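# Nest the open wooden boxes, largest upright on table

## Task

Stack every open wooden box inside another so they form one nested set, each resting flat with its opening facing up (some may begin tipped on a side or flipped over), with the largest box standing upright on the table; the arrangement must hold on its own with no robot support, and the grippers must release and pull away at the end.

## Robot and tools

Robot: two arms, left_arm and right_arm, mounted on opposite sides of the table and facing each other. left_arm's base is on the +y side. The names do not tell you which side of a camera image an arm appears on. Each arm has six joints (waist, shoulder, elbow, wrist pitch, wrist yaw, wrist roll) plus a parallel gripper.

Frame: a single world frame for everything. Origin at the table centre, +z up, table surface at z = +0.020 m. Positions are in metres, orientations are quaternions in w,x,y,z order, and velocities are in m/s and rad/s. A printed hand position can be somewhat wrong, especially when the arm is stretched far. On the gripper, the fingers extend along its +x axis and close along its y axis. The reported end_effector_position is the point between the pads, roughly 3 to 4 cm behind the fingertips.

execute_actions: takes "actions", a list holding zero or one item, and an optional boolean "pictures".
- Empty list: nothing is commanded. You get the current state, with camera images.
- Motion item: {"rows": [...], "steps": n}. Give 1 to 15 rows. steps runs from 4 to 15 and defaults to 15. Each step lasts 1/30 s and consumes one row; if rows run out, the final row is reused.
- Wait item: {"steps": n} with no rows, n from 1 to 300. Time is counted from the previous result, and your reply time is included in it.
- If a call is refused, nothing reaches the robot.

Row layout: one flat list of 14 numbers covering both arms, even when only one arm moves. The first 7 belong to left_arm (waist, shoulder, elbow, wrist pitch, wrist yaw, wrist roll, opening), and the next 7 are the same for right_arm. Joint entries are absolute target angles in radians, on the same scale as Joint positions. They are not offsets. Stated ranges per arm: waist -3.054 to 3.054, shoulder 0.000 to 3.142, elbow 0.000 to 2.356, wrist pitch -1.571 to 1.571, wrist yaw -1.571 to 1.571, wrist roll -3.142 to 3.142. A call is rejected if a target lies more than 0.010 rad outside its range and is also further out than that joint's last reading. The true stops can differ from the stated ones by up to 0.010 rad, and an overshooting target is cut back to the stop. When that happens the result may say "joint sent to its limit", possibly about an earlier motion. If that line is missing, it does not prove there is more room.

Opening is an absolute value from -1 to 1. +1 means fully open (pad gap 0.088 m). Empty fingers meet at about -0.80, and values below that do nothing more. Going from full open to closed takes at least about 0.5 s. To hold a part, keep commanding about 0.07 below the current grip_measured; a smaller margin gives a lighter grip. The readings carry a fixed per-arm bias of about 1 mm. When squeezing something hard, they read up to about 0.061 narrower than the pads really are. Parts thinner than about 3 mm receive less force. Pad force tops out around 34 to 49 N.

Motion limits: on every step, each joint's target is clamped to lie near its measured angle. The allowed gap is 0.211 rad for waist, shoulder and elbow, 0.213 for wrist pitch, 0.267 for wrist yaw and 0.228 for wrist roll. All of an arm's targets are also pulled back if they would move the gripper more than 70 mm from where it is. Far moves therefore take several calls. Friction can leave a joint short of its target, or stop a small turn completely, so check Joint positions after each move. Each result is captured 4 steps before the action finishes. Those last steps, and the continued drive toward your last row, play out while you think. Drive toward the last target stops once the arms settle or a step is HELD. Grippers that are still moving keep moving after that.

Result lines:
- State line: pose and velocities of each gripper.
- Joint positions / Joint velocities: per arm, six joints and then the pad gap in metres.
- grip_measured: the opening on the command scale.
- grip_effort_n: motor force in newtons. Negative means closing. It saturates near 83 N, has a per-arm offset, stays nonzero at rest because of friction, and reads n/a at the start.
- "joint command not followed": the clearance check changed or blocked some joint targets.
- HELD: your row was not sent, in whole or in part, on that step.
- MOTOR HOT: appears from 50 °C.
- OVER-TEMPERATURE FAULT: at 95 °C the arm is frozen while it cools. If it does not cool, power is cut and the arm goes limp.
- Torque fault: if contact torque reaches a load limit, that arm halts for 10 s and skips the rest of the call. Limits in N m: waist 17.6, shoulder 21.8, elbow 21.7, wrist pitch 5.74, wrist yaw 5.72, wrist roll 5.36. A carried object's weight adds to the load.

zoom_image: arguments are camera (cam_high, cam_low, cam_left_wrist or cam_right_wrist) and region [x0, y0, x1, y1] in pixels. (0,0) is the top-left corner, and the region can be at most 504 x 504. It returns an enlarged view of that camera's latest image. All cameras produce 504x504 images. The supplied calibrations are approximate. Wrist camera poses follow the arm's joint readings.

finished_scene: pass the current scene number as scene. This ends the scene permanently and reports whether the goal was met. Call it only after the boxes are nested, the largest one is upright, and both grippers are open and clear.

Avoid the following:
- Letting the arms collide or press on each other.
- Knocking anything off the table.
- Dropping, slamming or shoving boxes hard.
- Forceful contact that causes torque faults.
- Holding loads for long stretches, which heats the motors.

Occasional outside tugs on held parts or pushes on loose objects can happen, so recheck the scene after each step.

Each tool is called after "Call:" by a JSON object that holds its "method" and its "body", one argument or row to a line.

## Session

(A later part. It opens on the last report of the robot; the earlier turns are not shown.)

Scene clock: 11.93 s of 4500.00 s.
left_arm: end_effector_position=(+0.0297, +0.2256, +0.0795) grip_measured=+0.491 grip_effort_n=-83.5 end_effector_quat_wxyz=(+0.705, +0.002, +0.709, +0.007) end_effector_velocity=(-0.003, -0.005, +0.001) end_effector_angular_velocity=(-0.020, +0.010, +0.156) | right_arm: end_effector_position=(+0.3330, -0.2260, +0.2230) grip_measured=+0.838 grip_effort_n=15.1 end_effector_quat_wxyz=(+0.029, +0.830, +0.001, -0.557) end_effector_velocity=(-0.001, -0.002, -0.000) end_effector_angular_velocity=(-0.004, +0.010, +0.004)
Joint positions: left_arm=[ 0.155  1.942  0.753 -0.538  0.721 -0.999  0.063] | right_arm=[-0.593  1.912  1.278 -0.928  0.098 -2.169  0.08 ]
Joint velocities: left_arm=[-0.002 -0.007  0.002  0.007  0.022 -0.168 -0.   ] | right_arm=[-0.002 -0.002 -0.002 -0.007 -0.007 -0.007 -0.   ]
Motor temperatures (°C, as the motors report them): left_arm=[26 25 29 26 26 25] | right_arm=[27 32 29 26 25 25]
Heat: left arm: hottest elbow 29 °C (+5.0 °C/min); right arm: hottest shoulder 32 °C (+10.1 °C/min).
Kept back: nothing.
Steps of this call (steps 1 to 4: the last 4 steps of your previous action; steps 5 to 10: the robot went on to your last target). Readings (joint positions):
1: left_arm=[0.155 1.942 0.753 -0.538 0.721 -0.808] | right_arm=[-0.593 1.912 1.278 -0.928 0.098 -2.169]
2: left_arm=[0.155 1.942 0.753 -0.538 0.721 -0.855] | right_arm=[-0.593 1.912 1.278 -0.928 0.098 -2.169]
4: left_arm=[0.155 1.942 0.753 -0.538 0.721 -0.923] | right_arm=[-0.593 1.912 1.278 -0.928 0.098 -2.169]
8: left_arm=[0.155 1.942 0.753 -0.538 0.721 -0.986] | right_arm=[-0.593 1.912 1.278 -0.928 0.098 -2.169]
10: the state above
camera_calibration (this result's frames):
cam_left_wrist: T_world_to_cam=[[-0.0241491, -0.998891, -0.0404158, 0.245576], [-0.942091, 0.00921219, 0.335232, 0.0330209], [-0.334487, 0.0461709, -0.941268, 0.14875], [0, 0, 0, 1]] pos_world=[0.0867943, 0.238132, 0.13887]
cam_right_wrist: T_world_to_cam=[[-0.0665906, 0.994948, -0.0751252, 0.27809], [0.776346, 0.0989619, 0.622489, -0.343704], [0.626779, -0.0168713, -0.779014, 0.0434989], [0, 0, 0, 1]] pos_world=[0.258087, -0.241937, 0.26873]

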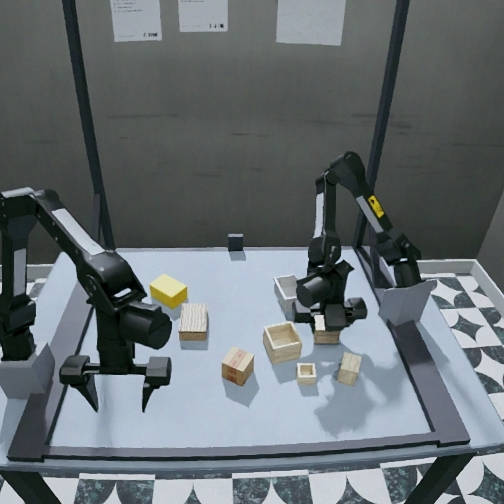

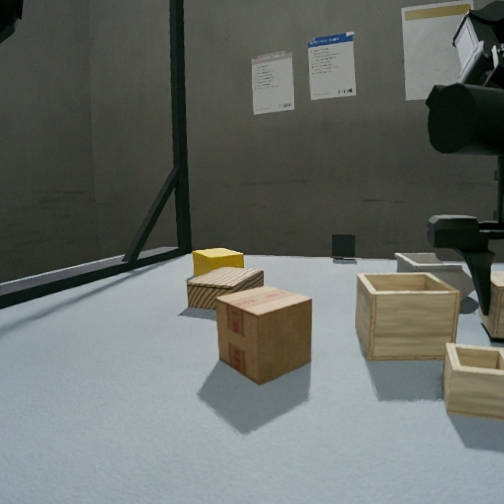

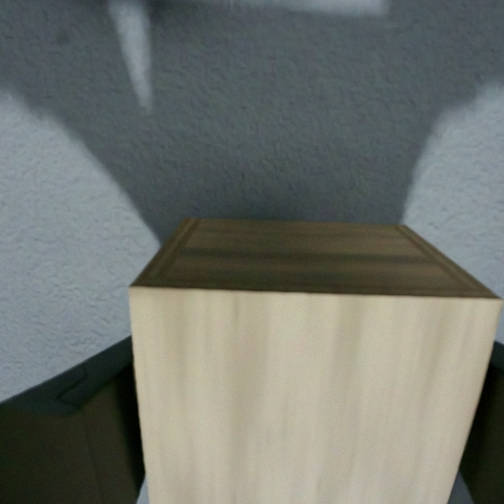

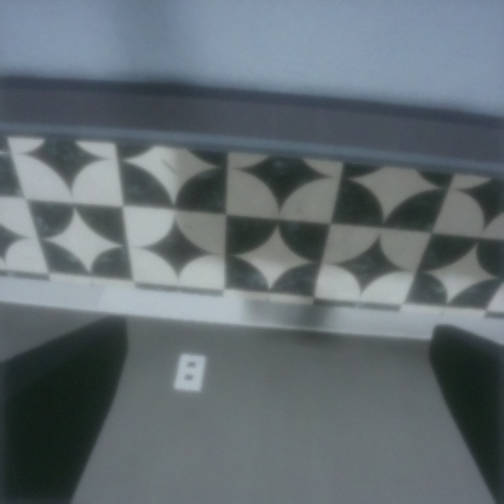

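Call:
{"method": "execute_actions", "body": {
  "actions": [
    {"rows":[[0.145,1.965,0.735,-0.49,0.722,-1.01,-1,-0.593,1.912,1.278,-0.928,0.098,-2.169,0.84]],"steps":12}
  ]
}}

Call:
{"method": "execute_actions", "body": {
  "actions": [
    {"rows":[[0.145,1.965,0.735,-0.49,0.722,-1.01,1,-0.593,1.912,1.278,-0.928,0.098,-2.169,0.84]],"steps":15}
  ]
}}

Call:
{"method": "execute_actions", "body": {
  "actions": [
    {"rows":[[0.3,1.8,0.95,-1.0,0.69,-1.01,1,-0.593,1.912,1.278,-0.928,0.098,-2.169,0.84]],"steps":15}
  ]
}}

Call:
{"method": "execute_actions", "body": {
  "actions": [
    {"rows":[[-0.15,1.65,0.8,-0.8,-0.1,-1.6,1,-0.593,1.912,1.278,-0.928,0.098,-2.169,0.84]],"steps":15}
  ]
}}

Call:
{"method": "execute_actions", "body": {
  "actions": [
    {"rows":[[-0.579,1.77,0.68,-0.608,-0.887,-2.05,1,-0.593,1.912,1.278,-0.928,0.098,-2.169,0.84]],"steps":15}
  ]
}}

Call:
{"method": "execute_actions", "body": {
  "actions": [
    {"steps":20}
  ],
  "pictures": true
}}

Scene clock: 12.90 s of 4500.00 s.
left_arm: end_effector_position=(+0.0317, +0.2259, +0.0745) grip_measured=+0.491 grip_effort_n=-83.5 end_effector_quat_wxyz=(+0.707, +0.000, +0.707, +0.005) end_effector_velocity=(-0.002, +0.017, -0.015) end_effector_angular_velocity=(+0.050, +0.019, +0.010) | right_arm: end_effector_position=(+0.3330, -0.2260, +0.2230) grip_measured=+0.838 grip_effort_n=15.1 end_effector_quat_wxyz=(+0.029, +0.830, +0.001, -0.557) end_effector_velocity=(-0.000, -0.003, +0.000) end_effector_angular_velocity=(-0.003, +0.010, -0.001)
Joint positions: left_arm=[ 0.147  1.954  0.742 -0.499  0.721 -1.015  0.063] | right_arm=[-0.593  1.912  1.278 -0.928  0.098 -2.169  0.08 ]
Joint velocities: left_arm=[-0.022  0.037 -0.037  0.022 -0.007  0.007 -0.   ] | right_arm=[-0.007 -0.002 -0.002 -0.007 -0.007 -0.007 -0.   ]
Motor temperatures (°C, as the motors report them): left_arm=[26 25 29 26 26 25] | right_arm=[27 32 30 26 25 25]
Heat: left arm: hottest elbow 29 °C (+4.7 °C/min); right arm: hottest shoulder 32 °C (+9.3 °C/min).
Steps of this call (steps 1 to 21: the robot went on to your last target; steps 22 to 29: the first 8 steps of this action). Readings (joint positions):
22: left_arm=[0.155 1.942 0.753 -0.536 0.721 -1.017] | right_arm=[-0.593 1.912 1.278 -0.928 0.098 -2.169]
23: left_arm=[0.154 1.942 0.751 -0.525 0.721 -1.017] | right_arm=[-0.593 1.912 1.278 -0.928 0.098 -2.169]
25: left_arm=[0.151 1.946 0.748 -0.510 0.721 -1.017] | right_arm=[-0.593 1.912 1.278 -0.928 0.098 -2.169]
29: the state above

Scene clock: 13.40 s of 4500.00 s.
left_arm: end_effector_position=(+0.0320, +0.2264, +0.0734) grip_measured=+0.895 grip_effort_n=16.5 end_effector_quat_wxyz=(+0.707, +0.001, +0.707, +0.004) end_effector_velocity=(-0.000, +0.000, +0.000) end_effector_angular_velocity=(+0.007, -0.005, +0.007) | right_arm: end_effector_position=(+0.3330, -0.2260, +0.2230) grip_measured=+0.838 grip_effort_n=14.7 end_effector_quat_wxyz=(+0.029, +0.830, +0.001, -0.557) end_effector_velocity=(-0.003, -0.006, -0.002) end_effector_angular_velocity=(-0.020, +0.021, -0.001)
Joint positions: left_arm=[ 0.145  1.957  0.739 -0.492  0.721 -1.013  0.083] | right_arm=[-0.593  1.912  1.278 -0.928  0.098 -2.169  0.08 ]
Joint velocities: left_arm=[-0.002 -0.002  0.002 -0.007 -0.007 -0.007  0.041] | right_arm=[-0.002 -0.002 -0.007 -0.022 -0.007 -0.007 -0.   ]
Motor temperatures (°C, as the motors report them): left_arm=[26 25 29 26 26 25] | right_arm=[27 32 30 26 25 25]
Heat: left arm: hottest elbow 29 °C (+4.5 °C/min); right arm: hottest shoulder 32 °C (+9.0 °C/min).
Steps of this call (steps 1 to 4: the last 4 steps of your previous action; steps 5 to 15: the first 11 steps of this action). Readings (joint positions):
5: left_arm=[0.146 1.956 0.740 -0.494 0.721 -1.013] | right_arm=[-0.593 1.912 1.278 -0.928 0.098 -2.169]
6: left_arm=[0.146 1.957 0.740 -0.493 0.721 -1.013] | right_arm=[-0.593 1.912 1.278 -0.928 0.098 -2.169]
8: left_arm=[0.146 1.957 0.739 -0.493 0.721 -1.013] | right_arm=[-0.593 1.912 1.278 -0.928 0.098 -2.169]
12: left_arm=[0.145 1.957 0.739 -0.492 0.721 -1.013] | right_arm=[-0.593 1.912 1.278 -0.928 0.098 -2.169]
15: the state above

Scene clock: 13.90 s of 4500.00 s.
left_arm: end_effector_position=(+0.0228, +0.2043, +0.1548) grip_measured=+1.000 grip_effort_n=15.6 end_effector_quat_wxyz=(-0.711, +0.064, -0.699, -0.046) end_effector_velocity=(-0.082, +0.113, +0.000) end_effector_angular_velocity=(+0.452, +0.354, +0.522) | right_arm: end_effector_position=(+0.3330, -0.2260, +0.2230) grip_measured=+0.838 grip_effort_n=14.7 end_effector_quat_wxyz=(+0.029, +0.830, +0.001, -0.557) end_effector_velocity=(-0.002, +0.000, -0.001) end_effector_angular_velocity=(+0.003, +0.023, +0.006)
Joint positions: left_arm=[ 0.29   1.811  0.936 -0.908  0.698 -1.012  0.088] | right_arm=[-0.593  1.912  1.278 -0.928  0.098 -2.169  0.08 ]
Joint velocities: left_arm=[ 0.027 -0.002 -0.002 -0.769 -0.051 -0.007  0.   ] | right_arm=[-0.002  0.002  0.002 -0.007 -0.022 -0.007 -0.   ]
Motor temperatures (°C, as the motors report them): left_arm=[26 25 29 26 26 25] | right_arm=[27 32 30 26 25 25]
Heat: left arm: hottest elbow 29 °C (+4.3 °C/min); right arm: hottest shoulder 32 °C (+8.6 °C/min).
Steps of this call (steps 1 to 4: the last 4 steps of your previous action; steps 5 to 15: the first 11 steps of this action). Readings (joint positions):
5: left_arm=[0.148 1.952 0.749 -0.507 0.721 -1.012] | right_arm=[-0.593 1.912 1.278 -0.928 0.098 -2.169]
6: left_arm=[0.163 1.945 0.769 -0.550 0.717 -1.012] | right_arm=[-0.593 1.912 1.278 -0.928 0.098 -2.169]
8: left_arm=[0.207 1.910 0.821 -0.617 0.709 -1.012] | right_arm=[-0.593 1.912 1.278 -0.928 0.098 -2.169]
12: left_arm=[0.277 1.828 0.920 -0.788 0.701 -1.012] | right_arm=[-0.593 1.912 1.278 -0.928 0.098 -2.169]
15: the state above

Scene clock: 14.40 s of 4500.00 s.
left_arm: end_effector_position=(+0.0144, +0.2412, +0.1226) grip_measured=+1.000 grip_effort_n=15.6 end_effector_quat_wxyz=(+0.872, +0.019, +0.458, +0.169) end_effector_velocity=(+0.122, +0.051, +0.079) end_effector_angular_velocity=(+0.342, -1.638, +0.087) | right_arm: end_effector_position=(+0.3330, -0.2260, +0.2230) grip_measured=+0.838 grip_effort_n=15.1 end_effector_quat_wxyz=(+0.029, +0.830, +0.001, -0.557) end_effector_velocity=(+0.002, -0.004, +0.003) end_effector_angular_velocity=(-0.015, -0.017, +0.000)
Joint positions: left_arm=[-0.11   1.668  0.812 -0.813  0.097 -1.499  0.088] | right_arm=[-0.593  1.912  1.278 -0.928  0.098 -2.169  0.08 ]
Joint velocities: left_arm=[-0.383 -0.051 -0.09   0.066 -1.59  -0.784  0.   ] | right_arm=[-0.002 -0.007 -0.002 -0.007  0.022 -0.007  0.   ]
Motor temperatures (°C, as the motors report them): left_arm=[26 25 29 26 26 25] | right_arm=[27 32 30 26 25 25]
Heat: left arm: hottest elbow 29 °C (+4.2 °C/min); right arm: hottest shoulder 32 °C (+8.3 °C/min).
Steps of this call (steps 1 to 4: the last 4 steps of your previous action; steps 5 to 15: the first 11 steps of this action). Readings (joint positions):
5: left_arm=[0.284 1.798 0.928 -0.953 0.667 -1.038] | right_arm=[-0.593 1.912 1.278 -0.928 0.098 -2.169]
6: left_arm=[0.250 1.771 0.902 -0.903 0.594 -1.089] | right_arm=[-0.593 1.912 1.278 -0.928 0.098 -2.169]
8: left_arm=[0.154 1.718 0.859 -0.872 0.487 -1.186] | right_arm=[-0.593 1.912 1.278 -0.928 0.098 -2.169]
12: left_arm=[-0.033 1.676 0.825 -0.823 0.263 -1.379] | right_arm=[-0.593 1.912 1.278 -0.928 0.098 -2.169]
15: the state above

Scene clock: 14.90 s of 4500.00 s.
left_arm: end_effector_position=(+0.0287, +0.2402, +0.1158) grip_measured=+1.000 grip_effort_n=15.1 end_effector_quat_wxyz=(+0.992, +0.007, +0.110, +0.061) end_effector_velocity=(-0.002, -0.121, +0.153) end_effector_angular_velocity=(-0.184, -1.475, -0.957) | right_arm: end_effector_position=(+0.3330, -0.2260, +0.2230) grip_measured=+0.838 grip_effort_n=14.7 end_effector_quat_wxyz=(+0.029, +0.830, +0.001, -0.557) end_effector_velocity=(-0.005, -0.003, -0.002) end_effector_angular_velocity=(-0.009, +0.030, +0.003)
Joint positions: left_arm=[-0.537  1.757  0.69  -0.619 -0.639 -1.993  0.088] | right_arm=[-0.593  1.912  1.278 -0.928  0.098 -2.169  0.08 ]
Joint velocities: left_arm=[-0.398  0.012 -0.022  0.095 -1.692 -0.432  0.   ] | right_arm=[-0.002 -0.002 -0.002 -0.022 -0.022 -0.007 -0.   ]
Motor temperatures (°C, as the motors report them): left_arm=[26 25 29 26 26 25] | right_arm=[27 32 30 26 25 25]
Heat: left arm: hottest elbow 29 °C (+4.0 °C/min); right arm: hottest shoulder 32 °C (+8.1 °C/min).
Steps of this call (steps 1 to 4: the last 4 steps of your previous action; steps 5 to 15: the first 11 steps of this action). Readings (joint positions):
5: left_arm=[-0.145 1.668 0.796 -0.786 -0.073 -1.595] | right_arm=[-0.593 1.912 1.278 -0.928 0.098 -2.169]
6: left_arm=[-0.183 1.678 0.775 -0.731 -0.142 -1.647] | right_arm=[-0.593 1.912 1.278 -0.928 0.098 -2.169]
8: left_arm=[-0.279 1.716 0.739 -0.680 -0.247 -1.744] | right_arm=[-0.593 1.912 1.278 -0.928 0.098 -2.169]
12: left_arm=[-0.462 1.754 0.693 -0.636 -0.471 -1.926] | right_arm=[-0.593 1.912 1.278 -0.928 0.098 -2.169]
15: the state above

Scene clock: 15.57 s of 4500.00 s.
left_arm: end_effector_position=(+0.0278, +0.2247, +0.1405) grip_measured=+1.000 grip_effort_n=15.1 end_effector_quat_wxyz=(+1.000, -0.005, +0.005, -0.003) end_effector_velocity=(-0.001, +0.003, +0.004) end_effector_angular_velocity=(+0.029, -0.024, -0.003) | right_arm: end_effector_position=(+0.3330, -0.2260, +0.2230) grip_measured=+0.838 grip_effort_n=15.6 end_effector_quat_wxyz=(+0.029, +0.830, +0.001, -0.557) end_effector_velocity=(+0.000, -0.003, +0.002) end_effector_angular_velocity=(-0.008, -0.005, +0.003)
Joint positions: left_arm=[-0.577  1.761  0.683 -0.61  -0.881 -2.047  0.088] | right_arm=[-0.593  1.912  1.278 -0.928  0.098 -2.169  0.08 ]
Joint velocities: left_arm=[-0.007 -0.007 -0.007 -0.022 -0.022  0.007  0.   ] | right_arm=[-0.002 -0.007 -0.002 -0.007  0.007 -0.007 -0.   ]
Motor temperatures (°C, as the motors report them): left_arm=[26 25 29 26 26 25] | right_arm=[27 32 30 26 25 25]
Heat: left arm: hottest elbow 29 °C (+3.9 °C/min); right arm: hottest shoulder 32 °C (+7.7 °C/min).
Kept back: nothing.
Steps of this call (steps 1 to 4: the last 4 steps of your previous action; steps 5 to 20: the robot went on to your last target). Readings (joint positions):
1: left_arm=[-0.548 1.757 0.689 -0.617 -0.695 -2.006] | right_arm=[-0.593 1.912 1.278 -0.928 0.098 -2.169]
2: left_arm=[-0.555 1.758 0.688 -0.616 -0.742 -2.016] | right_arm=[-0.593 1.912 1.278 -0.928 0.098 -2.169]
4: left_arm=[-0.563 1.759 0.686 -0.613 -0.802 -2.029] | right_arm=[-0.593 1.912 1.278 -0.928 0.098 -2.169]
8: left_arm=[-0.572 1.761 0.684 -0.611 -0.855 -2.041] | right_arm=[-0.593 1.912 1.278 -0.928 0.098 -2.169]
20: the state above
camera_calibration (this result's frames):
cam_left_wrist: T_world_to_cam=[[0.0217526, -0.99953, -0.0215967, 0.243344], [-0.338491, 0.012963, -0.94088, 0.17251], [0.940718, 0.0277769, -0.33805, 0.0895813], [0, 0, 0, 1]] pos_world=[-0.031171, 0.238505, 0.197849]
cam_right_wrist: T_world_to_cam=[[-0.0665906, 0.994948, -0.0751252, 0.27809], [0.776346, 0.0989619, 0.622489, -0.343704], [0.626779, -0.0168713, -0.779014, 0.0434989], [0, 0, 0, 1]] pos_world=[0.258087, -0.241937, 0.26873]

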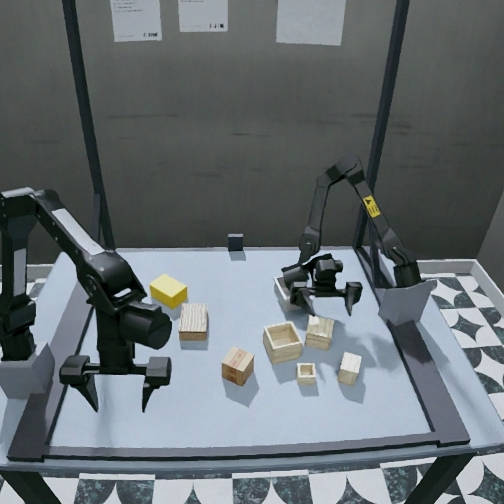

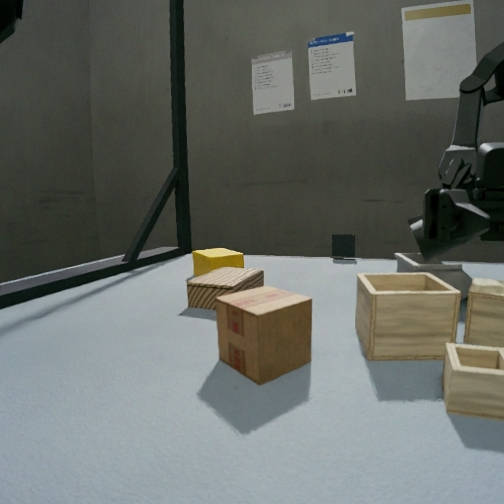

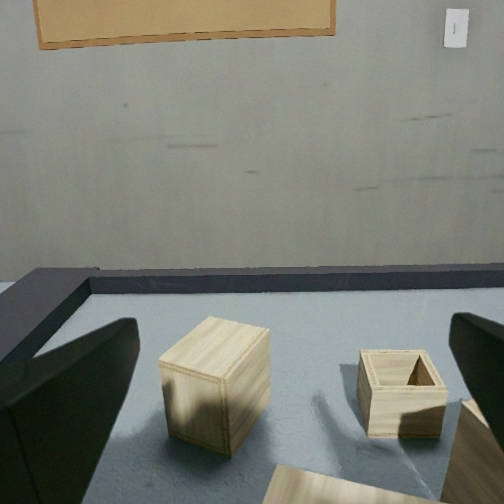

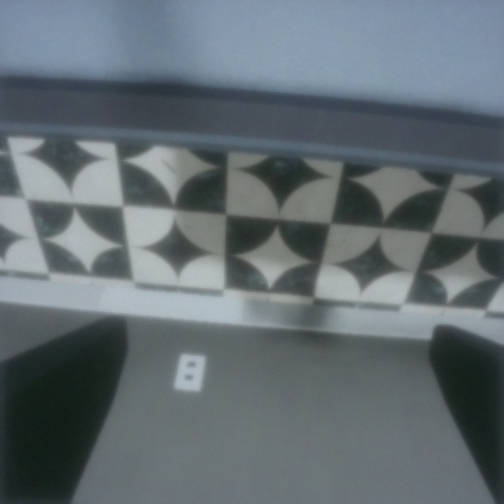

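Call:
{"method": "execute_actions", "body": {
  "actions": [
    {"rows":[[-0.64,1.89,0.74,-0.61,-0.872,-2.135,1,-0.593,1.912,1.278,-0.928,0.098,-2.169,0.84]],"steps":15}
  ]
}}

Call:
{"method": "execute_actions", "body": {
  "actions": [
    {"steps":10}
  ],
  "pictures": true
}}

Scene clock: 16.10 s of 4500.00 s.
left_arm: end_effector_position=(+0.0262, +0.2202, +0.1154) grip_measured=+1.000 grip_effort_n=15.1 end_effector_quat_wxyz=(+1.000, -0.003, +0.005, -0.007) end_effector_velocity=(-0.001, -0.005, -0.008) end_effector_angular_velocity=(-0.034, +0.006, +0.002) | right_arm: end_effector_position=(+0.3330, -0.2260, +0.2230) grip_measured=+0.838 grip_effort_n=15.6 end_effector_quat_wxyz=(+0.029, +0.830, +0.001, -0.557) end_effector_velocity=(+0.001, +0.001, +0.001) end_effector_angular_velocity=(-0.001, -0.010, +0.010)
Joint positions: left_arm=[-0.636  1.875  0.734 -0.608 -0.876 -2.127  0.088] | right_arm=[-0.593  1.912  1.278 -0.928  0.098 -2.169  0.08 ]
Joint velocities: left_arm=[-0.012  0.037  0.032 -0.007  0.007 -0.051  0.   ] | right_arm=[ 0.002 -0.002 -0.002  0.007  0.007 -0.007 -0.   ]
Motor temperatures (°C, as the motors report them): left_arm=[26 25 29 26 26 25] | right_arm=[27 32 30 26 25 25]
Heat: left arm: hottest elbow 29 °C (+3.7 °C/min); right arm: hottest shoulder 32 °C (+7.5 °C/min).
Steps of this call (steps 1 to 5: the robot went on to your last target; steps 6 to 16: the first 11 steps of this action). Readings (joint positions):
6: left_arm=[-0.580 1.771 0.687 -0.612 -0.883 -2.058] | right_arm=[-0.593 1.912 1.278 -0.928 0.098 -2.169]
7: left_arm=[-0.590 1.792 0.698 -0.612 -0.884 -2.077] | right_arm=[-0.593 1.912 1.278 -0.928 0.098 -2.169]
9: left_arm=[-0.615 1.837 0.718 -0.606 -0.879 -2.100] | right_arm=[-0.593 1.912 1.278 -0.928 0.098 -2.169]
13: left_arm=[-0.634 1.869 0.729 -0.608 -0.877 -2.121] | right_arm=[-0.593 1.912 1.278 -0.928 0.098 -2.169]
16: the state above

Scene clock: 16.43 s of 4500.00 s.
left_arm: end_effector_position=(+0.0262, +0.2200, +0.1142) grip_measured=+1.000 grip_effort_n=15.1 end_effector_quat_wxyz=(+1.000, -0.004, +0.005, -0.007) end_effector_velocity=(+0.000, +0.003, -0.001) end_effector_angular_velocity=(+0.004, +0.003, +0.009) | right_arm: end_effector_position=(+0.3330, -0.2260, +0.2230) grip_measured=+0.838 grip_effort_n=14.7 end_effector_quat_wxyz=(+0.029, +0.830, +0.001, -0.557) end_effector_velocity=(+0.000, +0.001, +0.000) end_effector_angular_velocity=(+0.013, +0.002, -0.006)
Joint positions: left_arm=[-0.638  1.881  0.737 -0.608 -0.876 -2.132  0.088] | right_arm=[-0.593  1.912  1.278 -0.928  0.098 -2.169  0.08 ]
Joint velocities: left_arm=[-0.002  0.002 -0.002 -0.007  0.007 -0.007  0.   ] | right_arm=[-0.002 -0.002 -0.002  0.007 -0.007  0.007 -0.   ]
Motor temperatures (°C, as the motors report them): left_arm=[26 25 29 26 26 25] | right_arm=[27 32 30 26 25 25]
Heat: left arm: hottest elbow 29 °C (+3.7 °C/min); right arm: hottest shoulder 32 °C (+7.3 °C/min).
Kept back: nothing.
Steps of this call (steps 1 to 4: the last 4 steps of your previous action; steps 5 to 10: the robot went on to your last target). Readings (joint positions):
1: left_arm=[-0.636 1.877 0.735 -0.608 -0.876 -2.128] | right_arm=[-0.593 1.912 1.278 -0.928 0.098 -2.169]
2: left_arm=[-0.637 1.877 0.736 -0.608 -0.876 -2.129] | right_arm=[-0.593 1.912 1.278 -0.928 0.098 -2.169]
4: left_arm=[-0.638 1.879 0.736 -0.608 -0.876 -2.130] | right_arm=[-0.593 1.912 1.278 -0.928 0.098 -2.169]
8: left_arm=[-0.638 1.881 0.737 -0.608 -0.876 -2.131] | right_arm=[-0.593 1.912 1.278 -0.928 0.098 -2.169]
10: the state above
camera_calibration (this result's frames):
cam_left_wrist: T_world_to_cam=[[0.0148134, -0.9996, -0.0241107, 0.238596], [-0.338409, 0.0176782, -0.940833, 0.146206], [0.940882, 0.0220962, -0.338012, 0.0835098], [0, 0, 0, 1]] pos_world=[-0.03263, 0.234071, 0.171535]
cam_right_wrist: T_world_to_cam=[[-0.0665906, 0.994948, -0.0751252, 0.27809], [0.776346, 0.0989619, 0.622489, -0.343704], [0.626779, -0.0168713, -0.779014, 0.0434989], [0, 0, 0, 1]] pos_world=[0.258087, -0.241937, 0.26873]

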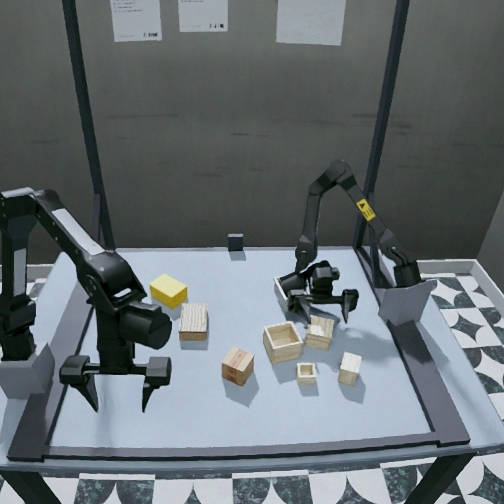

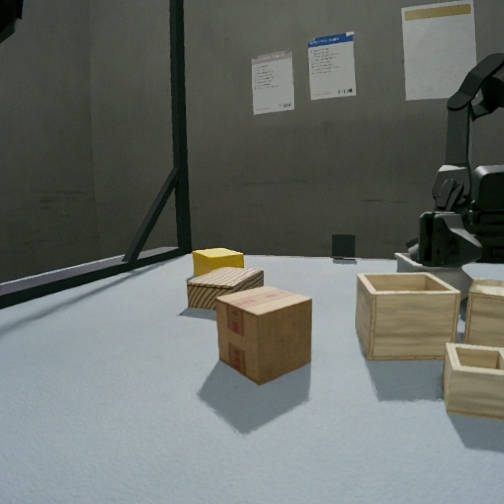

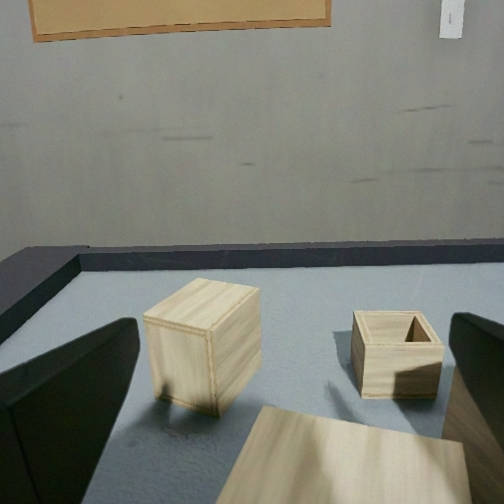

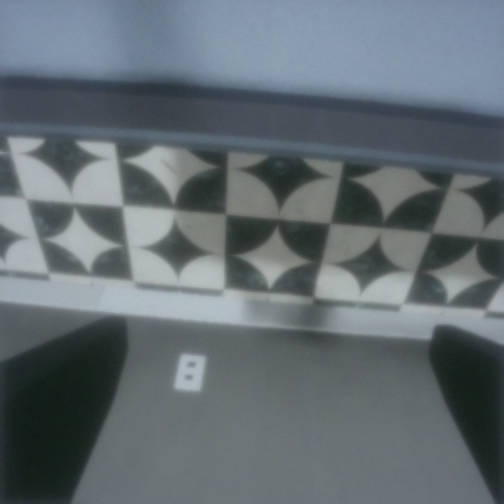

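Call:
{"method": "execute_actions", "body": {
  "actions": [
    {"rows":[[-0.4,1.7,0.8,-0.7,-0.5,-1.8,1,-0.593,1.912,1.278,-0.928,0.098,-2.169,0.84]],"steps":15}
  ]
}}

Call:
{"method": "execute_actions", "body": {
  "actions": [
    {"rows":[[0.0,1.6,0.95,-1.0,0.2,-1.2,1,-0.593,1.912,1.278,-0.928,0.098,-2.169,0.84]],"steps":15}
  ]
}}

Call:
{"method": "execute_actions", "body": {
  "actions": [
    {"rows":[[0.33,1.84,1.03,-1.03,0.68,-0.5,1,-0.593,1.912,1.278,-0.928,0.098,-2.169,0.84]],"steps":15}
  ]
}}

Call:
{"method": "execute_actions", "body": {
  "actions": [
    {"steps":15}
  ],
  "pictures": true
}}

Scene clock: 17.67 s of 4500.00 s.
left_arm: end_effector_position=(+0.0287, +0.2165, +0.1322) grip_measured=+1.000 grip_effort_n=15.1 end_effector_quat_wxyz=(+0.982, +0.020, +0.165, +0.084) end_effector_velocity=(+0.000, +0.014, -0.012) end_effector_angular_velocity=(+0.125, +0.202, +0.058) | right_arm: end_effector_position=(+0.3330, -0.2260, +0.2230) grip_measured=+0.838 grip_effort_n=15.1 end_effector_quat_wxyz=(+0.029, +0.830, +0.001, -0.557) end_effector_velocity=(-0.003, -0.001, -0.001) end_effector_angular_velocity=(-0.003, +0.023, +0.020)
Joint positions: left_arm=[-0.415  1.719  0.796 -0.694 -0.528 -1.826  0.088] | right_arm=[-0.593  1.912  1.278 -0.928  0.098 -2.169  0.08 ]
Joint velocities: left_arm=[ 0.066 -0.012 -0.002 -0.022  0.198  0.183  0.   ] | right_arm=[-0.002 -0.002 -0.002 -0.007 -0.022 -0.022 -0.   ]
Motor temperatures (°C, as the motors report them): left_arm=[27 25 29 26 26 25] | right_arm=[27 32 30 26 25 25]
Heat: left arm: hottest elbow 29 °C (+3.4 °C/min); right arm: hottest shoulder 32 °C (+6.8 °C/min).
Steps of this call (steps 1 to 15: the robot went on to your last target; steps 16 to 26: nothing new was sent; steps 27 to 37: the first 11 steps of this action). Readings (joint positions):
27: left_arm=[-0.631 1.871 0.743 -0.617 -0.846 -2.109] | right_arm=[-0.593 1.912 1.278 -0.928 0.098 -2.169]
28: left_arm=[-0.596 1.848 0.751 -0.639 -0.771 -2.056] | right_arm=[-0.593 1.912 1.278 -0.928 0.098 -2.169]
30: left_arm=[-0.506 1.789 0.769 -0.665 -0.671 -1.961] | right_arm=[-0.593 1.912 1.278 -0.928 0.098 -2.169]
34: left_arm=[-0.426 1.725 0.796 -0.685 -0.562 -1.856] | right_arm=[-0.593 1.912 1.278 -0.928 0.098 -2.169]
37: the state above

Scene clock: 18.17 s of 4500.00 s.
left_arm: end_effector_position=(+0.0084, +0.2241, +0.1661) grip_measured=+1.000 grip_effort_n=15.1 end_effector_quat_wxyz=(+0.876, +0.066, +0.458, +0.134) end_effector_velocity=(-0.085, +0.006, -0.050) end_effector_angular_velocity=(+0.042, +1.154, -0.288) | right_arm: end_effector_position=(+0.3330, -0.2260, +0.2230) grip_measured=+0.838 grip_effort_n=15.1 end_effector_quat_wxyz=(+0.029, +0.830, +0.001, -0.557) end_effector_velocity=(+0.002, -0.000, +0.001) end_effector_angular_velocity=(+0.000, -0.010, +0.005)
Joint positions: left_arm=[-0.034  1.612  0.937 -0.979  0.073 -1.311  0.088] | right_arm=[-0.593  1.912  1.278 -0.928  0.098 -2.169  0.08 ]
Joint velocities: left_arm=[ 0.242 -0.002  0.002 -0.168  1.004  0.842  0.   ] | right_arm=[-0.002 -0.002 -0.002  0.007  0.007 -0.007 -0.   ]
Motor temperatures (°C, as the motors report them): left_arm=[27 25 29 26 26 25] | right_arm=[27 32 30 26 25 25]
Heat: left arm: hottest elbow 29 °C (+3.3 °C/min); right arm: hottest shoulder 32 °C (+6.6 °C/min).
Steps of this call (steps 1 to 4: the last 4 steps of your previous action; steps 5 to 15: the first 11 steps of this action). Readings (joint positions):
5: left_arm=[-0.398 1.707 0.809 -0.720 -0.477 -1.783] | right_arm=[-0.593 1.912 1.278 -0.928 0.098 -2.169]
6: left_arm=[-0.362 1.697 0.835 -0.778 -0.405 -1.729] | right_arm=[-0.593 1.912 1.278 -0.928 0.098 -2.169]
8: left_arm=[-0.268 1.660 0.883 -0.858 -0.298 -1.632] | right_arm=[-0.593 1.912 1.278 -0.928 0.098 -2.169]
12: left_arm=[-0.092 1.613 0.935 -0.951 -0.076 -1.438] | right_arm=[-0.593 1.912 1.278 -0.928 0.098 -2.169]
15: the state above

Scene clock: 18.67 s of 4500.00 s.
left_arm: end_effector_position=(+0.0263, +0.2053, +0.1711) grip_measured=+1.000 grip_effort_n=15.1 end_effector_quat_wxyz=(+0.724, +0.048, +0.688, -0.018) end_effector_velocity=(-0.008, -0.043, +0.024) end_effector_angular_velocity=(-0.266, +0.299, -1.341) | right_arm: end_effector_position=(+0.3330, -0.2260, +0.2230) grip_measured=+0.838 grip_effort_n=15.1 end_effector_quat_wxyz=(+0.029, +0.830, +0.001, -0.557) end_effector_velocity=(-0.003, -0.001, -0.001) end_effector_angular_velocity=(-0.000, +0.010, -0.005)
Joint positions: left_arm=[ 0.308  1.821  1.017 -1.025  0.626 -0.718  0.088] | right_arm=[-0.593  1.912  1.278 -0.928  0.098 -2.169  0.08 ]
Joint velocities: left_arm=[ 0.134  0.051  0.071 -0.022  0.374  1.443  0.   ] | right_arm=[ 0.002 -0.002 -0.002 -0.007 -0.007  0.007  0.   ]
Motor temperatures (°C, as the motors report them): left_arm=[27 26 29 26 26 25] | right_arm=[28 32 30 26 25 25]
Heat: left arm: hottest elbow 29 °C (+3.2 °C/min); right arm: hottest shoulder 32 °C (+6.4 °C/min).
Steps of this call (steps 1 to 4: the last 4 steps of your previous action; steps 5 to 15: the first 11 steps of this action). Readings (joint positions):
5: left_arm=[-0.005 1.626 0.948 -1.001 0.193 -1.207] | right_arm=[-0.593 1.912 1.278 -0.928 0.098 -2.169]
6: left_arm=[0.031 1.659 0.968 -1.017 0.263 -1.155] | right_arm=[-0.593 1.912 1.278 -0.928 0.098 -2.169]
8: left_arm=[0.121 1.737 1.001 -1.006 0.371 -1.057] | right_arm=[-0.593 1.912 1.278 -0.928 0.098 -2.169]
12: left_arm=[0.274 1.810 1.009 -1.024 0.561 -0.864] | right_arm=[-0.593 1.912 1.278 -0.928 0.098 -2.169]
15: the state above

Scene clock: 19.17 s of 4500.00 s.
left_arm: end_effector_position=(+0.0254, +0.2013, +0.1729) grip_measured=+1.000 grip_effort_n=14.7 end_effector_quat_wxyz=(+0.705, +0.102, +0.694, -0.099) end_effector_velocity=(-0.003, +0.004, -0.000) end_effector_angular_velocity=(+0.019, +0.007, +0.005) | right_arm: end_effector_position=(+0.3330, -0.2260, +0.2230) grip_measured=+0.838 grip_effort_n=15.1 end_effector_quat_wxyz=(+0.029, +0.830, +0.001, -0.557) end_effector_velocity=(-0.003, -0.004, -0.001) end_effector_angular_velocity=(-0.022, +0.018, +0.014)
Joint positions: left_arm=[ 0.325  1.832  1.022 -1.028  0.675 -0.507  0.088] | right_arm=[-0.593  1.912  1.278 -0.928  0.098 -2.169  0.08 ]
Joint velocities: left_arm=[-0.002 -0.002 -0.002 -0.022 -0.007  0.007  0.   ] | right_arm=[-0.002 -0.002 -0.002 -0.022 -0.007 -0.022 -0.   ]
Motor temperatures (°C, as the motors report them): left_arm=[27 26 29 26 26 25] | right_arm=[28 33 30 26 25 25]
Heat: left arm: hottest elbow 29 °C (+3.1 °C/min); right arm: hottest shoulder 33 °C (+9.4 °C/min).
Kept back: nothing.
Steps of this call (steps 1 to 4: the last 4 steps of your previous action; steps 5 to 15: the robot went on to your last target). Readings (joint positions):
1: left_arm=[0.312 1.823 1.019 -1.026 0.638 -0.671] | right_arm=[-0.593 1.912 1.278 -0.928 0.098 -2.169]
2: left_arm=[0.314 1.824 1.021 -1.027 0.648 -0.630] | right_arm=[-0.593 1.912 1.278 -0.928 0.098 -2.169]
4: left_arm=[0.318 1.827 1.022 -1.027 0.660 -0.576] | right_arm=[-0.593 1.912 1.278 -0.928 0.098 -2.169]
8: left_arm=[0.323 1.831 1.022 -1.028 0.670 -0.528] | right_arm=[-0.593 1.912 1.278 -0.928 0.098 -2.169]
15: the state above
camera_calibration (this result's frames):
cam_left_wrist: T_world_to_cam=[[-0.310963, -0.949791, -0.0346231, 0.221351], [-0.905017, 0.284785, 0.315979, -0.0551994], [-0.290254, 0.129592, -0.948134, 0.219605], [0, 0, 0, 1]] pos_world=[0.0826167, 0.197498, 0.233321]
cam_right_wrist: T_world_to_cam=[[-0.0665906, 0.994948, -0.0751252, 0.27809], [0.776346, 0.0989619, 0.622489, -0.343704], [0.626779, -0.0168713, -0.779014, 0.0434989], [0, 0, 0, 1]] pos_world=[0.258087, -0.241937, 0.26873]

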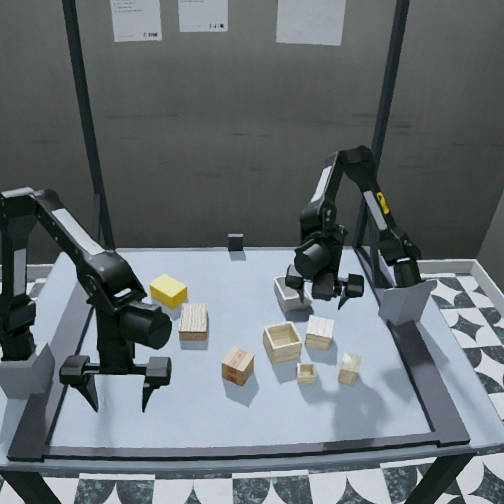

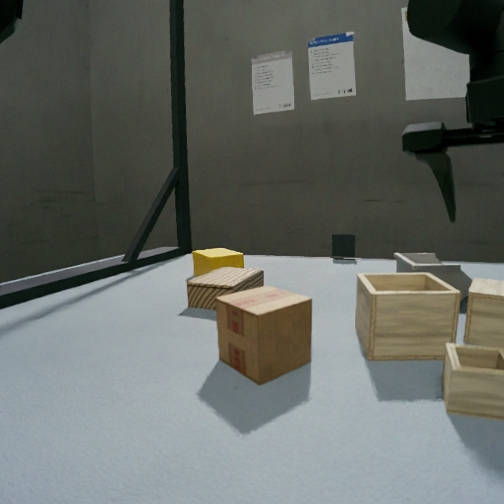

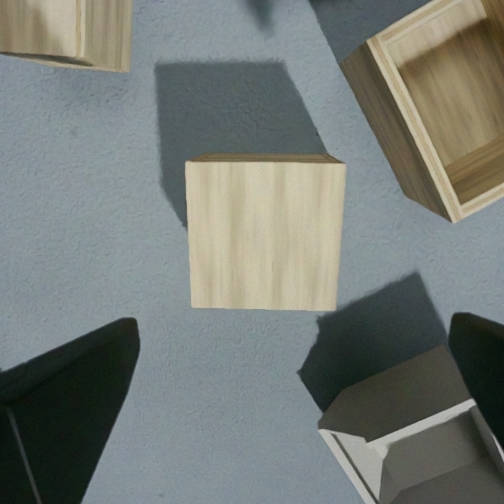

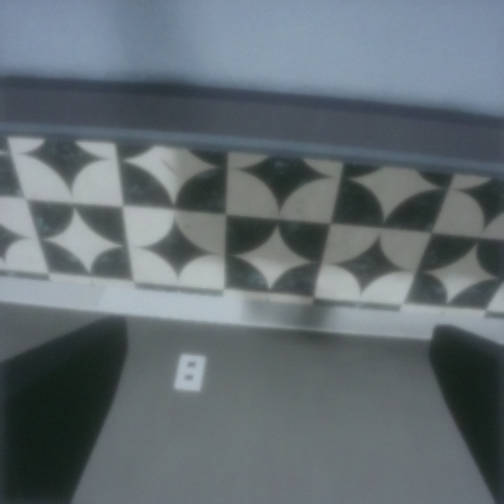

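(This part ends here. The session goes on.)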